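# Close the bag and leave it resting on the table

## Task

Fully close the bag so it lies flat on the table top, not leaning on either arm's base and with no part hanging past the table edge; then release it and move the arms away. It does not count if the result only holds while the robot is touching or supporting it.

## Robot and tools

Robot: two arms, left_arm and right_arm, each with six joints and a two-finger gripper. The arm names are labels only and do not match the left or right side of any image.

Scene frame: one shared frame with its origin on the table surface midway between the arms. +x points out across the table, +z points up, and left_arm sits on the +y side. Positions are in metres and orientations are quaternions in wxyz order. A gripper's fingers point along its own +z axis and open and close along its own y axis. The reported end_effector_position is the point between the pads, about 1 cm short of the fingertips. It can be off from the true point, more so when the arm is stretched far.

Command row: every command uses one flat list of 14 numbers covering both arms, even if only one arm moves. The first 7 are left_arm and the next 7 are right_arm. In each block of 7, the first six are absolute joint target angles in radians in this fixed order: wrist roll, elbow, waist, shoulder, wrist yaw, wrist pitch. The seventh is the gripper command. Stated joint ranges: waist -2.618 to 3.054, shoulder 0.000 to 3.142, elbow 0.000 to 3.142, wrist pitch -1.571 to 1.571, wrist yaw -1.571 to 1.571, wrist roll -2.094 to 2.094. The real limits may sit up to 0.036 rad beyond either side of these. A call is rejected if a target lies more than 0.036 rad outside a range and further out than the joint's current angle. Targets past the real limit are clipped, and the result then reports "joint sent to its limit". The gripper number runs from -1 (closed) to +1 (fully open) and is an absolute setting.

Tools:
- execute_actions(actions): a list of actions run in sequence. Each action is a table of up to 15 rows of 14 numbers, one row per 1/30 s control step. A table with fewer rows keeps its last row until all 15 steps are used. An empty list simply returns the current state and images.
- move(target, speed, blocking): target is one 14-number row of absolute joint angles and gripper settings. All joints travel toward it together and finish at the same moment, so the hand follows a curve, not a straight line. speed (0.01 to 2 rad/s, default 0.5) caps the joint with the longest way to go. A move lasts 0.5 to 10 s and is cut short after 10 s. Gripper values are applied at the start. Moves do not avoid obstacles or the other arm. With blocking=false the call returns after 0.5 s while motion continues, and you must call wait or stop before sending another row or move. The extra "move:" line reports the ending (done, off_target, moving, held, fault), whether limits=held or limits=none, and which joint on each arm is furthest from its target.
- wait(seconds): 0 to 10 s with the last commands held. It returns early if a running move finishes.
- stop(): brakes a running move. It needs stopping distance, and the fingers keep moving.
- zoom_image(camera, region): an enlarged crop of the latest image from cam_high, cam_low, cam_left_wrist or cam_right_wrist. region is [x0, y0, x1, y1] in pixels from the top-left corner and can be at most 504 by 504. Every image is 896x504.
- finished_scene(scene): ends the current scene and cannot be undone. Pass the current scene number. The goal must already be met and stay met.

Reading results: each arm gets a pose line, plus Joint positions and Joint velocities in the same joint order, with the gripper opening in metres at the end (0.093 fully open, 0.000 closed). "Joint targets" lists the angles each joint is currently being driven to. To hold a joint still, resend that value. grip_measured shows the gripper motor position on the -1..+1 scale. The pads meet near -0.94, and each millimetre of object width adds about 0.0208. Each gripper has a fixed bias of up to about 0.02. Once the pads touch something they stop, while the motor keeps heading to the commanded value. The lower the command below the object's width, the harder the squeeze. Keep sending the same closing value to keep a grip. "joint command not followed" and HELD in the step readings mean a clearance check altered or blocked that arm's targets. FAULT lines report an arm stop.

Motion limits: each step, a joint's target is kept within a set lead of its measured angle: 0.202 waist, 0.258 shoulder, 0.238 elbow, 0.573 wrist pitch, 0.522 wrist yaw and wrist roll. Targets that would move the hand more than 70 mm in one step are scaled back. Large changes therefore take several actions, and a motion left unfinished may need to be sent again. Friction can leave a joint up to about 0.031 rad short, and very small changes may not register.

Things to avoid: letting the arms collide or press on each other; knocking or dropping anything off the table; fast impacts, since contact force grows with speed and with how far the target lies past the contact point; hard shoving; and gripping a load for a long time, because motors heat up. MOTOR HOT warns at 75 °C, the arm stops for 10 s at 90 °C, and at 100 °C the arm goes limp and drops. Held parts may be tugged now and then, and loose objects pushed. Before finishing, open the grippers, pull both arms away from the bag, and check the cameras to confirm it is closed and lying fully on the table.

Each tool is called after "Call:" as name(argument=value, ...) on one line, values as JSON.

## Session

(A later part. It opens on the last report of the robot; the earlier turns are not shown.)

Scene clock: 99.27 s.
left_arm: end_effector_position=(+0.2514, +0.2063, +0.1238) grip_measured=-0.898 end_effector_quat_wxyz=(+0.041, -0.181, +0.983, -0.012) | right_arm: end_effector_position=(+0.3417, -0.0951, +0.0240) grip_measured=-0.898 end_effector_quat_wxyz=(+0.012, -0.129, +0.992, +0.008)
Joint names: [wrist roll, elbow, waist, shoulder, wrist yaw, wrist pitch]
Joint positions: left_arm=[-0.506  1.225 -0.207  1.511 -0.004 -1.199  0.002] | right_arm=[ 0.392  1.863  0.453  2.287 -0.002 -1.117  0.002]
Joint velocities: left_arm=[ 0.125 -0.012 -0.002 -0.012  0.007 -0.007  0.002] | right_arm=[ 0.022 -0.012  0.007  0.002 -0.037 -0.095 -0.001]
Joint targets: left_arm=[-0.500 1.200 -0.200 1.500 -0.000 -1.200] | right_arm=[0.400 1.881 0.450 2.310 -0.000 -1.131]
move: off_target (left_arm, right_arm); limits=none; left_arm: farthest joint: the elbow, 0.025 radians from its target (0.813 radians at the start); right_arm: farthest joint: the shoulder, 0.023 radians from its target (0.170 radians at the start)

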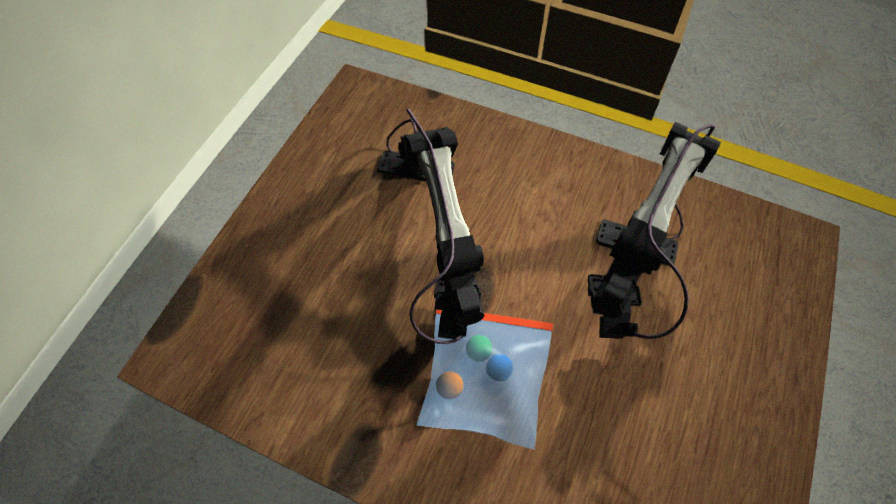

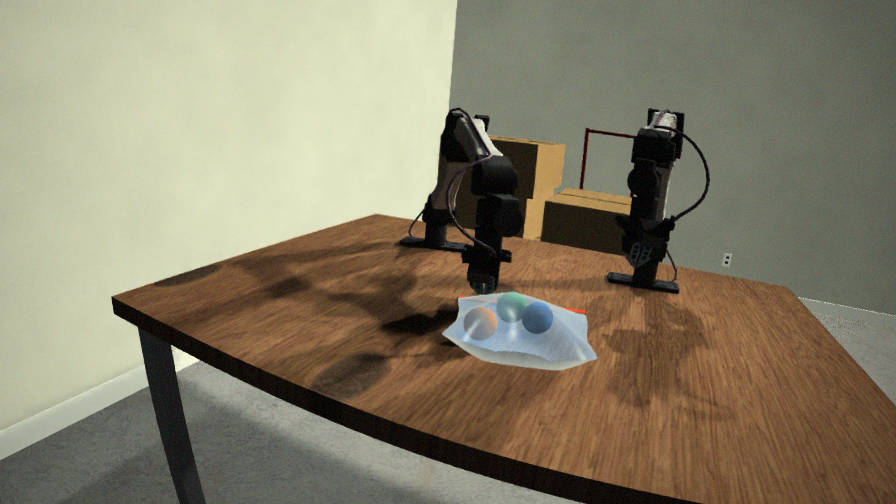

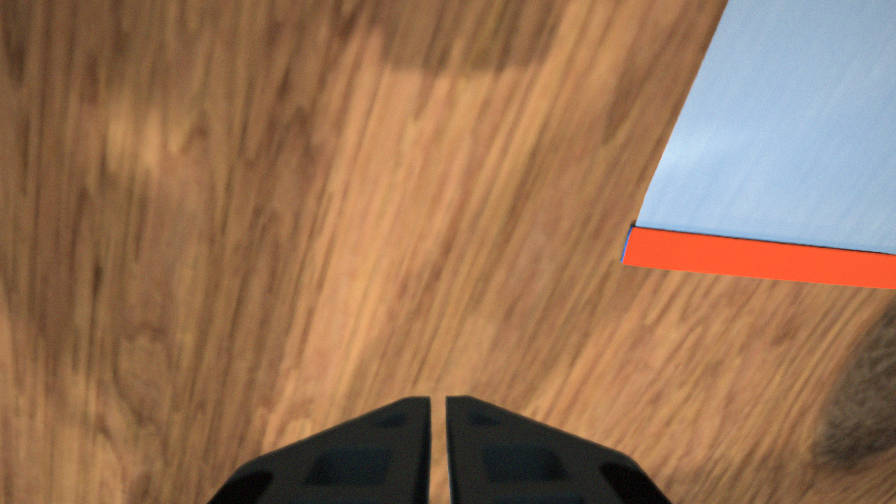

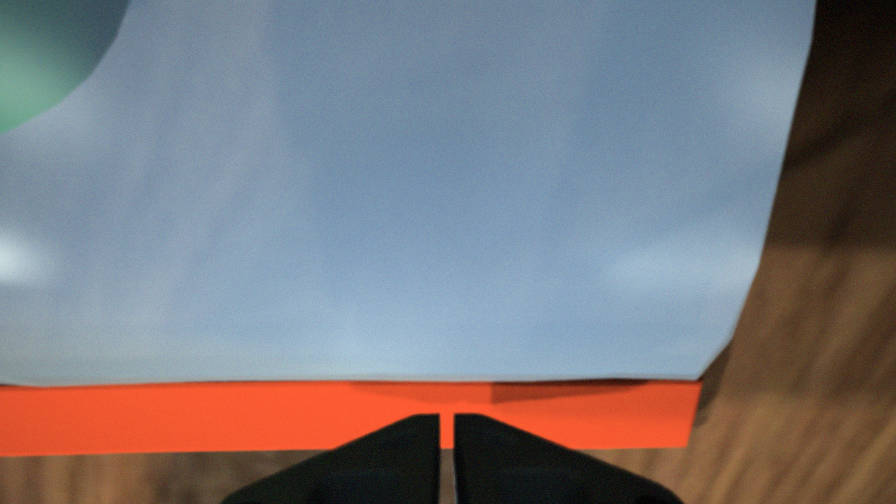

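Call:
execute_actions(actions=[[[-0.5,1.2,-0.2,1.5,0,-1.2,-0.9,0.40,1.853,0.453,2.346,0,-1.116,-0.9]],[[-0.5,1.2,-0.2,1.5,0,-1.2,-0.9,0.40,1.783,0.453,2.456,0,-1.116,-0.9]],[[-0.5,1.2,-0.2,1.5,0,-1.2,-0.9,0.40,1.868,0.453,2.274,0,-1.116,-0.9]],[[-0.5,1.2,-0.2,1.5,0,-1.2,-0.9,0.42,1.918,0.48,2.32,0,-1.146,-0.9]],[[-0.5,1.2,-0.2,1.5,0,-1.2,-0.9,0.42,1.89,0.475,2.368,0,-1.131,-0.9]],[[-0.5,1.2,-0.2,1.5,0,-1.2,-0.9,0.42,1.82,0.475,2.478,0,-1.131,-0.9]],[[-0.5,1.2,-0.2,1.5,0,-1.2,-0.9,0.42,1.905,0.475,2.296,0,-1.131,-0.9]],[[-0.5,1.2,-0.2,1.5,0,-1.2,-0.9,0.45,1.955,0.504,2.343,0,-1.162,-0.9]],[[-0.5,1.2,-0.2,1.5,0,-1.2,-0.9,0.45,1.927,0.499,2.391,0,-1.147,-0.9]],[[-0.5,1.2,-0.2,1.5,0,-1.2,-0.9,0.45,1.857,0.499,2.501,0,-1.147,-0.9]],[[-0.5,1.2,-0.2,1.5,0,-1.2,-0.9,0.45,1.942,0.499,2.31,0,-1.147,-0.9]]])

Call:
move(target=[-0.5,1.2,-0.2,1.5,0,-1.2,-0.9,0.3,1.5,0.2,1.6,0,-1.2,-0.9])

Scene clock: 118.17 s.
left_arm: end_effector_position=(+0.2514, +0.2063, +0.1238) grip_measured=-0.898 end_effector_quat_wxyz=(+0.041, -0.180, +0.983, -0.012) | right_arm: end_effector_position=(+0.3374, -0.0711, +0.0275) grip_measured=-0.898 end_effector_quat_wxyz=(+0.017, -0.128, +0.992, +0.012)
Joint names: [wrist roll, elbow, waist, shoulder, wrist yaw, wrist pitch]
Joint positions: left_arm=[-0.505  1.225 -0.207  1.511 -0.004 -1.199  0.002] | right_arm=[ 0.442  1.939  0.5    2.324 -0.001 -1.145  0.002]
Joint velocities: left_arm=[ 0.037 -0.002 -0.007  0.002 -0.051 -0.11  -0.   ] | right_arm=[ 0.007  0.017  0.012 -0.012 -0.007  0.037  0.001]
Joint targets: left_arm=[-0.500 1.200 -0.200 1.500 0.000 -1.200] | right_arm=[0.450 1.942 0.499 2.310 -0.000 -1.147]
Step readings (joint positions; steps 1 to 15: 1st action; 16 to 30: 2nd action; 31 to 45: 3rd action; 46 to 60: 4th action; 61 to 75: 5th action; 76 to 90: 6th action; 91 to 105: 7th action; 106 to 120: 8th action; 121 to 135: 9th action; 136 to 150: 10th action; 151 to 165: 11th action):
0: left_arm=[-0.506 1.225 -0.207 1.511 -0.004 -1.199] | right_arm=[0.392 1.863 0.453 2.287 -0.002 -1.117]
1: left_arm=[-0.506 1.225 -0.207 1.511 -0.004 -1.199] | right_arm=[0.392 1.863 0.453 2.291 -0.002 -1.117]
2: left_arm=[-0.506 1.225 -0.207 1.511 -0.004 -1.199] | right_arm=[0.392 1.863 0.453 2.294 -0.002 -1.117]
4: left_arm=[-0.506 1.225 -0.207 1.511 -0.004 -1.199] | right_arm=[0.392 1.863 0.453 2.309 -0.002 -1.117]
8: left_arm=[-0.506 1.225 -0.207 1.511 -0.004 -1.199] | right_arm=[0.392 1.863 0.453 2.315 -0.002 -1.116]
15: left_arm=[-0.506 1.225 -0.207 1.511 -0.004 -1.199] | right_arm=[0.392 1.863 0.453 2.315 -0.002 -1.116]
16: left_arm=[-0.506 1.225 -0.207 1.511 -0.004 -1.199] | right_arm=[0.392 1.860 0.453 2.319 -0.002 -1.116]
17: left_arm=[-0.506 1.225 -0.207 1.511 -0.004 -1.199] | right_arm=[0.392 1.860 0.453 2.320 -0.002 -1.115]
19: left_arm=[-0.506 1.225 -0.207 1.511 -0.004 -1.199] | right_arm=[0.392 1.860 0.453 2.320 -0.002 -1.115]
23: left_arm=[-0.506 1.225 -0.207 1.511 -0.004 -1.199] | right_arm=[0.392 1.860 0.453 2.320 -0.002 -1.115]
30: left_arm=[-0.505 1.225 -0.207 1.511 -0.004 -1.199] | right_arm=[0.392 1.860 0.453 2.320 -0.002 -1.115]
31: left_arm=[-0.505 1.225 -0.207 1.511 -0.004 -1.199] | right_arm=[0.392 1.863 0.453 2.310 -0.002 -1.115]
32: left_arm=[-0.505 1.225 -0.207 1.511 -0.004 -1.199] | right_arm=[0.392 1.863 0.453 2.304 -0.002 -1.116]
34: left_arm=[-0.505 1.225 -0.207 1.511 -0.004 -1.199] | right_arm=[0.392 1.863 0.453 2.294 -0.002 -1.116]
38: left_arm=[-0.505 1.225 -0.207 1.511 -0.004 -1.199] | right_arm=[0.392 1.863 0.453 2.289 -0.002 -1.116]
45: left_arm=[-0.505 1.225 -0.207 1.511 -0.004 -1.199] | right_arm=[0.392 1.863 0.453 2.289 -0.002 -1.116]
46: left_arm=[-0.505 1.225 -0.207 1.511 -0.004 -1.199] | right_arm=[0.395 1.870 0.454 2.291 -0.001 -1.122]
47: left_arm=[-0.505 1.225 -0.207 1.511 -0.004 -1.199] | right_arm=[0.399 1.881 0.456 2.295 -0.001 -1.128]
49: left_arm=[-0.505 1.225 -0.207 1.511 -0.004 -1.199] | right_arm=[0.404 1.896 0.464 2.298 -0.001 -1.128]
53: left_arm=[-0.505 1.225 -0.207 1.511 -0.004 -1.199] | right_arm=[0.408 1.903 0.475 2.298 -0.001 -1.128]
60: left_arm=[-0.505 1.225 -0.207 1.511 -0.004 -1.199] | right_arm=[0.411 1.903 0.476 2.298 -0.001 -1.132]
61: left_arm=[-0.505 1.225 -0.207 1.511 -0.004 -1.199] | right_arm=[0.411 1.903 0.476 2.302 -0.001 -1.132]
62: left_arm=[-0.505 1.225 -0.207 1.511 -0.004 -1.199] | right_arm=[0.411 1.903 0.476 2.307 -0.001 -1.131]
64: left_arm=[-0.505 1.225 -0.207 1.511 -0.004 -1.199] | right_arm=[0.412 1.903 0.476 2.326 -0.001 -1.131]
68: left_arm=[-0.505 1.225 -0.207 1.511 -0.004 -1.199] | right_arm=[0.412 1.903 0.476 2.337 -0.001 -1.131]
75: left_arm=[-0.505 1.225 -0.207 1.511 -0.004 -1.199] | right_arm=[0.412 1.903 0.476 2.337 -0.001 -1.130]
76: left_arm=[-0.505 1.225 -0.207 1.511 -0.004 -1.199] | right_arm=[0.412 1.900 0.476 2.342 -0.001 -1.130]
77: left_arm=[-0.505 1.225 -0.207 1.511 -0.004 -1.199] | right_arm=[0.412 1.900 0.476 2.342 -0.001 -1.129]
79: left_arm=[-0.505 1.225 -0.207 1.511 -0.004 -1.199] | right_arm=[0.412 1.900 0.476 2.342 -0.001 -1.128]
83: left_arm=[-0.505 1.225 -0.207 1.511 -0.004 -1.199] | right_arm=[0.412 1.900 0.476 2.342 -0.001 -1.128]
90: left_arm=[-0.505 1.225 -0.207 1.511 -0.004 -1.199] | right_arm=[0.412 1.900 0.476 2.342 -0.001 -1.128]
91: left_arm=[-0.505 1.225 -0.207 1.511 -0.004 -1.199] | right_arm=[0.412 1.902 0.476 2.333 -0.001 -1.128]
92: left_arm=[-0.505 1.225 -0.207 1.511 -0.004 -1.199] | right_arm=[0.412 1.902 0.476 2.327 -0.001 -1.130]
94: left_arm=[-0.505 1.225 -0.207 1.511 -0.004 -1.199] | right_arm=[0.412 1.902 0.476 2.317 -0.001 -1.130]
98: left_arm=[-0.505 1.225 -0.207 1.511 -0.004 -1.199] | right_arm=[0.412 1.902 0.476 2.311 -0.001 -1.130]
105: left_arm=[-0.505 1.225 -0.207 1.511 -0.004 -1.199] | right_arm=[0.412 1.902 0.476 2.311 -0.001 -1.130]
106: left_arm=[-0.505 1.225 -0.207 1.511 -0.004 -1.199] | right_arm=[0.417 1.909 0.477 2.313 -0.001 -1.136]
107: left_arm=[-0.505 1.225 -0.207 1.511 -0.004 -1.199] | right_arm=[0.422 1.920 0.480 2.318 -0.001 -1.141]
109: left_arm=[-0.505 1.225 -0.207 1.511 -0.004 -1.199] | right_arm=[0.429 1.933 0.488 2.321 -0.001 -1.142]
113: left_arm=[-0.505 1.225 -0.207 1.511 -0.004 -1.199] | right_arm=[0.436 1.939 0.500 2.321 -0.001 -1.143]
120: left_arm=[-0.505 1.225 -0.207 1.511 -0.004 -1.199] | right_arm=[0.441 1.939 0.500 2.321 -0.001 -1.147]
121: left_arm=[-0.505 1.225 -0.207 1.511 -0.004 -1.199] | right_arm=[0.441 1.939 0.500 2.324 -0.001 -1.147]
122: left_arm=[-0.505 1.225 -0.207 1.511 -0.004 -1.199] | right_arm=[0.441 1.939 0.500 2.330 -0.001 -1.146]
124: left_arm=[-0.505 1.225 -0.207 1.511 -0.004 -1.199] | right_arm=[0.441 1.939 0.500 2.349 -0.001 -1.146]
128: left_arm=[-0.505 1.225 -0.207 1.511 -0.004 -1.199] | right_arm=[0.442 1.939 0.500 2.358 -0.001 -1.146]
135: left_arm=[-0.505 1.225 -0.207 1.511 -0.004 -1.199] | right_arm=[0.442 1.939 0.500 2.358 -0.001 -1.146]
136: left_arm=[-0.505 1.225 -0.207 1.511 -0.004 -1.199] | right_arm=[0.442 1.937 0.500 2.363 -0.001 -1.145]
137: left_arm=[-0.505 1.225 -0.207 1.511 -0.004 -1.199] | right_arm=[0.442 1.937 0.500 2.363 -0.001 -1.144]
139: left_arm=[-0.505 1.225 -0.207 1.511 -0.004 -1.199] | right_arm=[0.442 1.937 0.500 2.363 -0.001 -1.144]
143: left_arm=[-0.505 1.225 -0.207 1.511 -0.004 -1.199] | right_arm=[0.442 1.937 0.500 2.363 -0.001 -1.144]
150: left_arm=[-0.505 1.225 -0.207 1.511 -0.004 -1.199] | right_arm=[0.442 1.937 0.500 2.363 -0.001 -1.144]
151: left_arm=[-0.505 1.225 -0.207 1.511 -0.004 -1.199] | right_arm=[0.442 1.939 0.500 2.353 -0.001 -1.144]
152: left_arm=[-0.505 1.225 -0.207 1.511 -0.004 -1.199] | right_arm=[0.442 1.939 0.500 2.347 -0.001 -1.145]
154: left_arm=[-0.505 1.225 -0.207 1.511 -0.004 -1.199] | right_arm=[0.442 1.939 0.500 2.334 -0.001 -1.145]
158: left_arm=[-0.505 1.225 -0.207 1.511 -0.004 -1.199] | right_arm=[0.442 1.939 0.500 2.324 -0.001 -1.145]
165: Joint positions above

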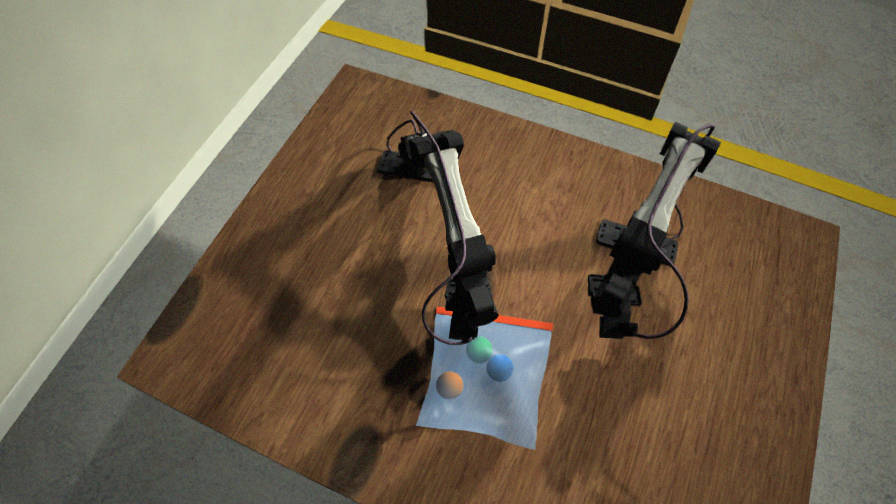

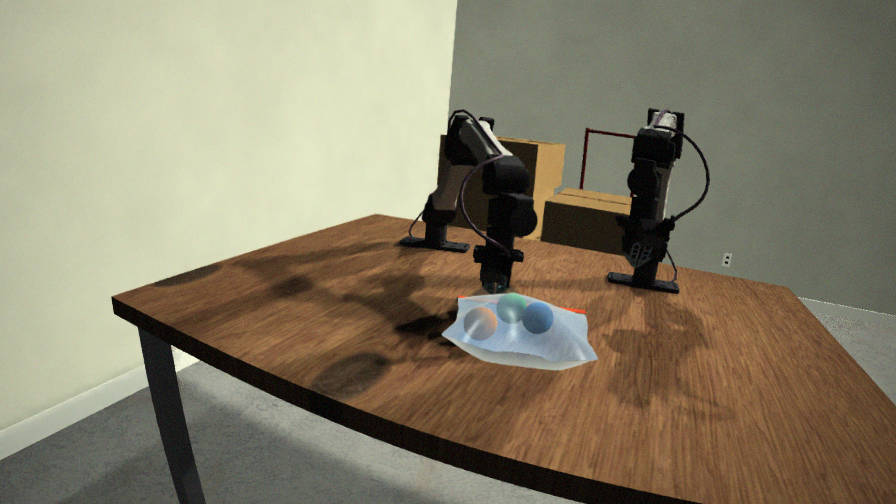

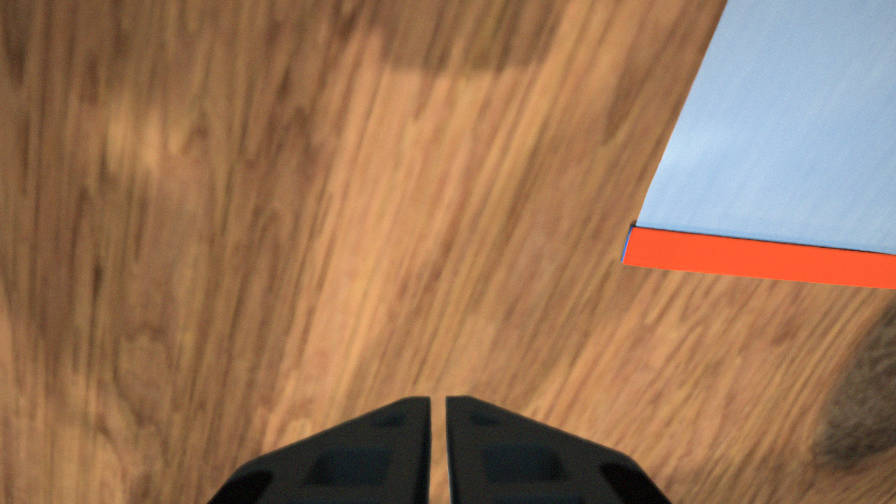

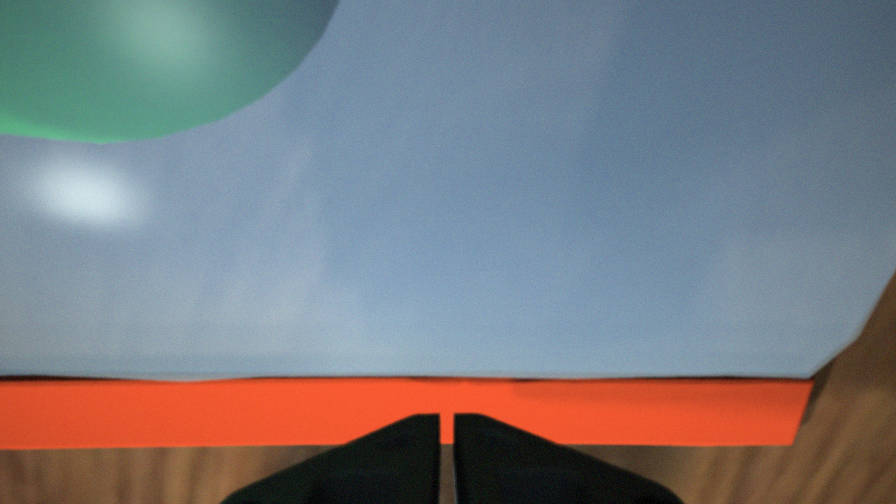

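Scene clock: 120.17 s.
left_arm: end_effector_position=(+0.2514, +0.2063, +0.1238) grip_measured=-0.898 end_effector_quat_wxyz=(+0.041, -0.180, +0.983, -0.012) | right_arm: end_effector_position=(+0.3067, -0.2289, +0.1820) grip_measured=-0.898 end_effector_quat_wxyz=(+0.134, -0.048, +0.988, +0.051)
Joint names: [wrist roll, elbow, waist, shoulder, wrist yaw, wrist pitch]
Joint positions: left_arm=[-0.505  1.225 -0.207  1.511 -0.004 -1.199  0.002] | right_arm=[ 0.309  1.522  0.207  1.614 -0.001 -1.19   0.002]
Joint velocities: left_arm=[ 0.007  0.002  0.002 -0.002 -0.022  0.007  0.001] | right_arm=[-0.022  0.012 -0.007 -0.007  0.125  0.007 -0.001]
Joint targets: left_arm=[-0.500 1.200 -0.200 1.500 0.000 -1.200] | right_arm=[0.300 1.500 0.200 1.600 0.000 -1.200]
move: off_target (left_arm, right_arm); limits=none; left_arm: farthest joint: the elbow, 0.025 radians from its target (0.025 radians at the start); right_arm: farthest joint: the elbow, 0.022 radians from its target (0.439 radians at the start)

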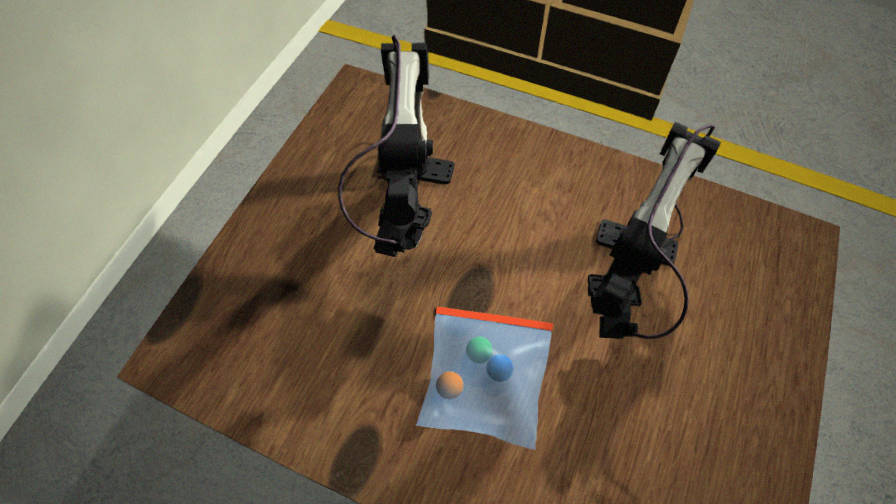

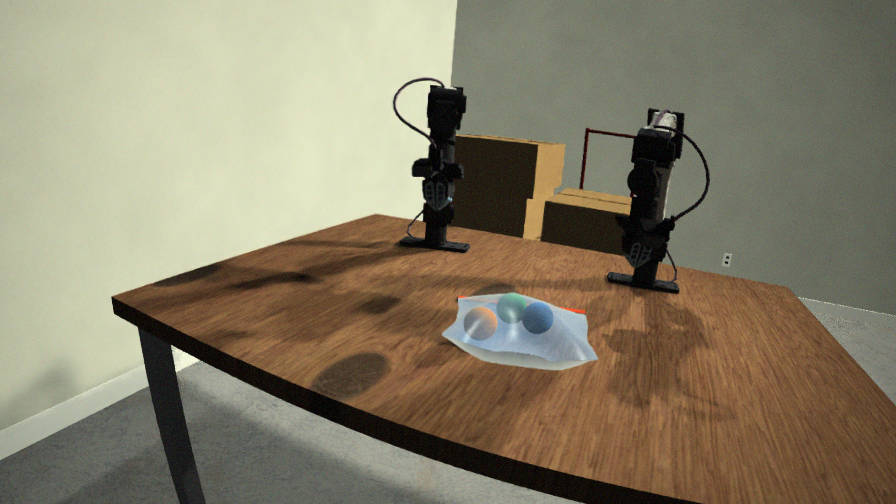

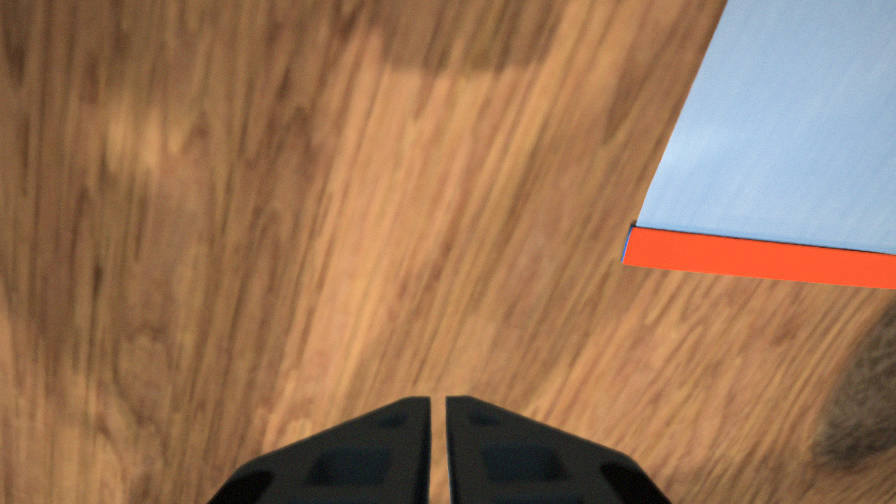

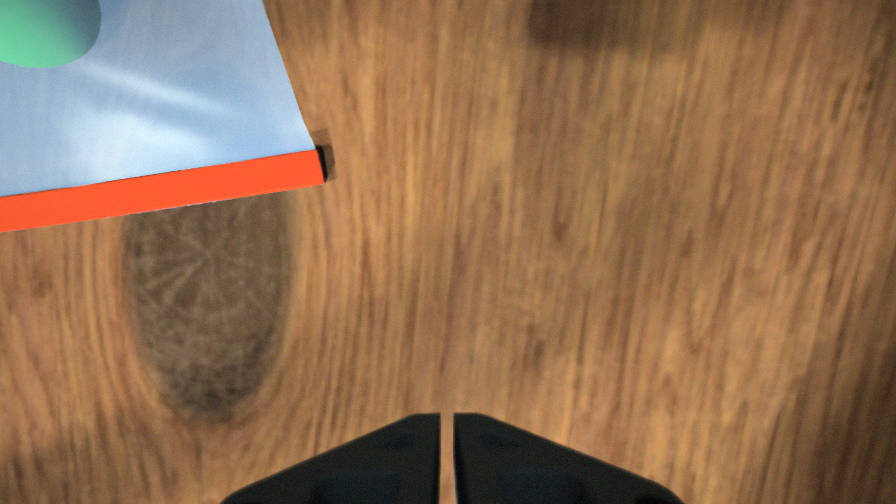

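Retreat further while looking at the mouth.

Call:
move(target=[0,0.5,-0.65,0.7,0,-0.6,-0.9,0,0.5,0.5,0.7,0,-0.6,-0.9], speed=0.8)

Scene clock: 125.50 s.
left_arm: end_effector_position=(+0.1816, +0.1132, +0.1258) grip_measured=-0.898 end_effector_quat_wxyz=(+0.363, +0.259, +0.889, -0.107) | right_arm: end_effector_position=(+0.1689, -0.2154, +0.1170) grip_measured=-0.898 end_effector_quat_wxyz=(+0.340, -0.312, +0.879, +0.124)
Joint names: [wrist roll, elbow, waist, shoulder, wrist yaw, wrist pitch]
Joint positions: left_arm=[-0.006  0.524 -0.64   0.72  -0.003 -0.599  0.002] | right_arm=[ 0.008  0.514  0.491  0.725 -0.001 -0.619  0.002]
Joint velocities: left_arm=[ 0.007 -0.007 -0.012  0.032 -0.037 -0.037 -0.   ] | right_arm=[-0.051  0.012  0.002  0.007  0.051  0.037 -0.   ]
Joint targets: left_arm=[0.000 0.500 -0.650 0.700 -0.000 -0.600] | right_arm=[-0.000 0.500 0.500 0.700 -0.000 -0.600]
move: off_target (left_arm, right_arm); limits=none; left_arm: farthest joint: the elbow, 0.024 radians from its target (0.725 radians at the start); right_arm: farthest joint: the shoulder, 0.025 radians from its target (0.914 radians at the start)

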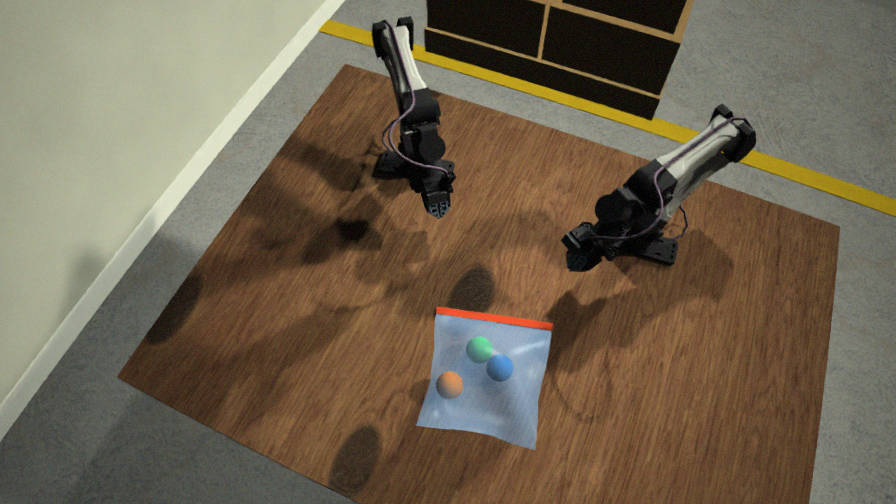

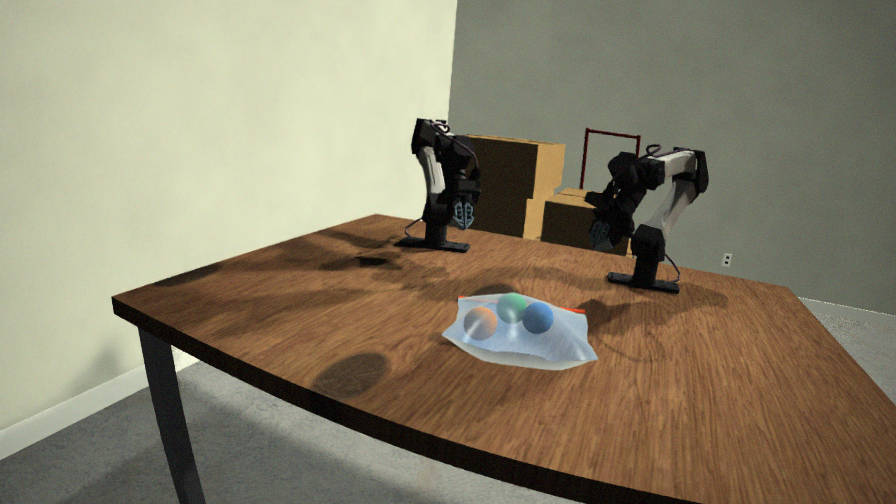

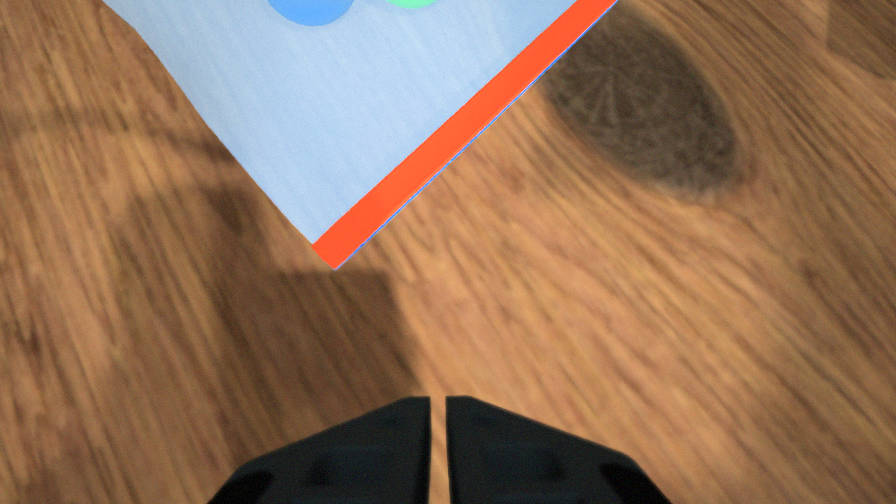

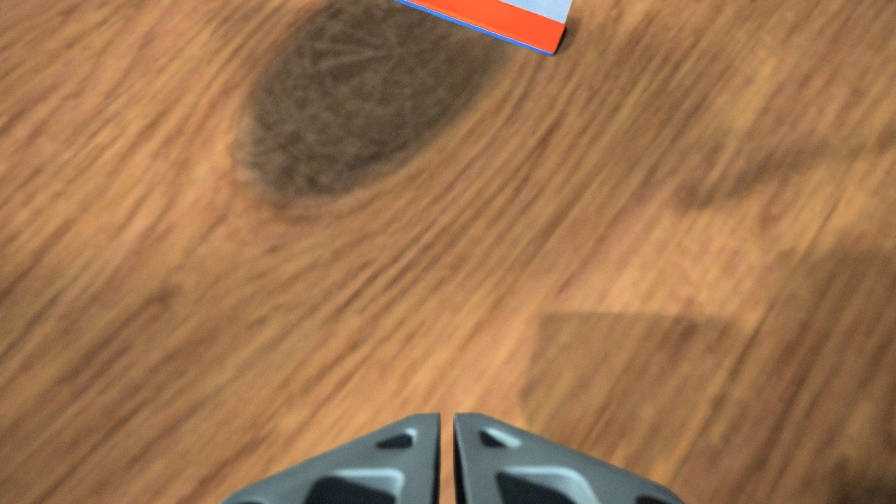

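Call:
finished_scene(scene=2)

The scene is finished: the task was done.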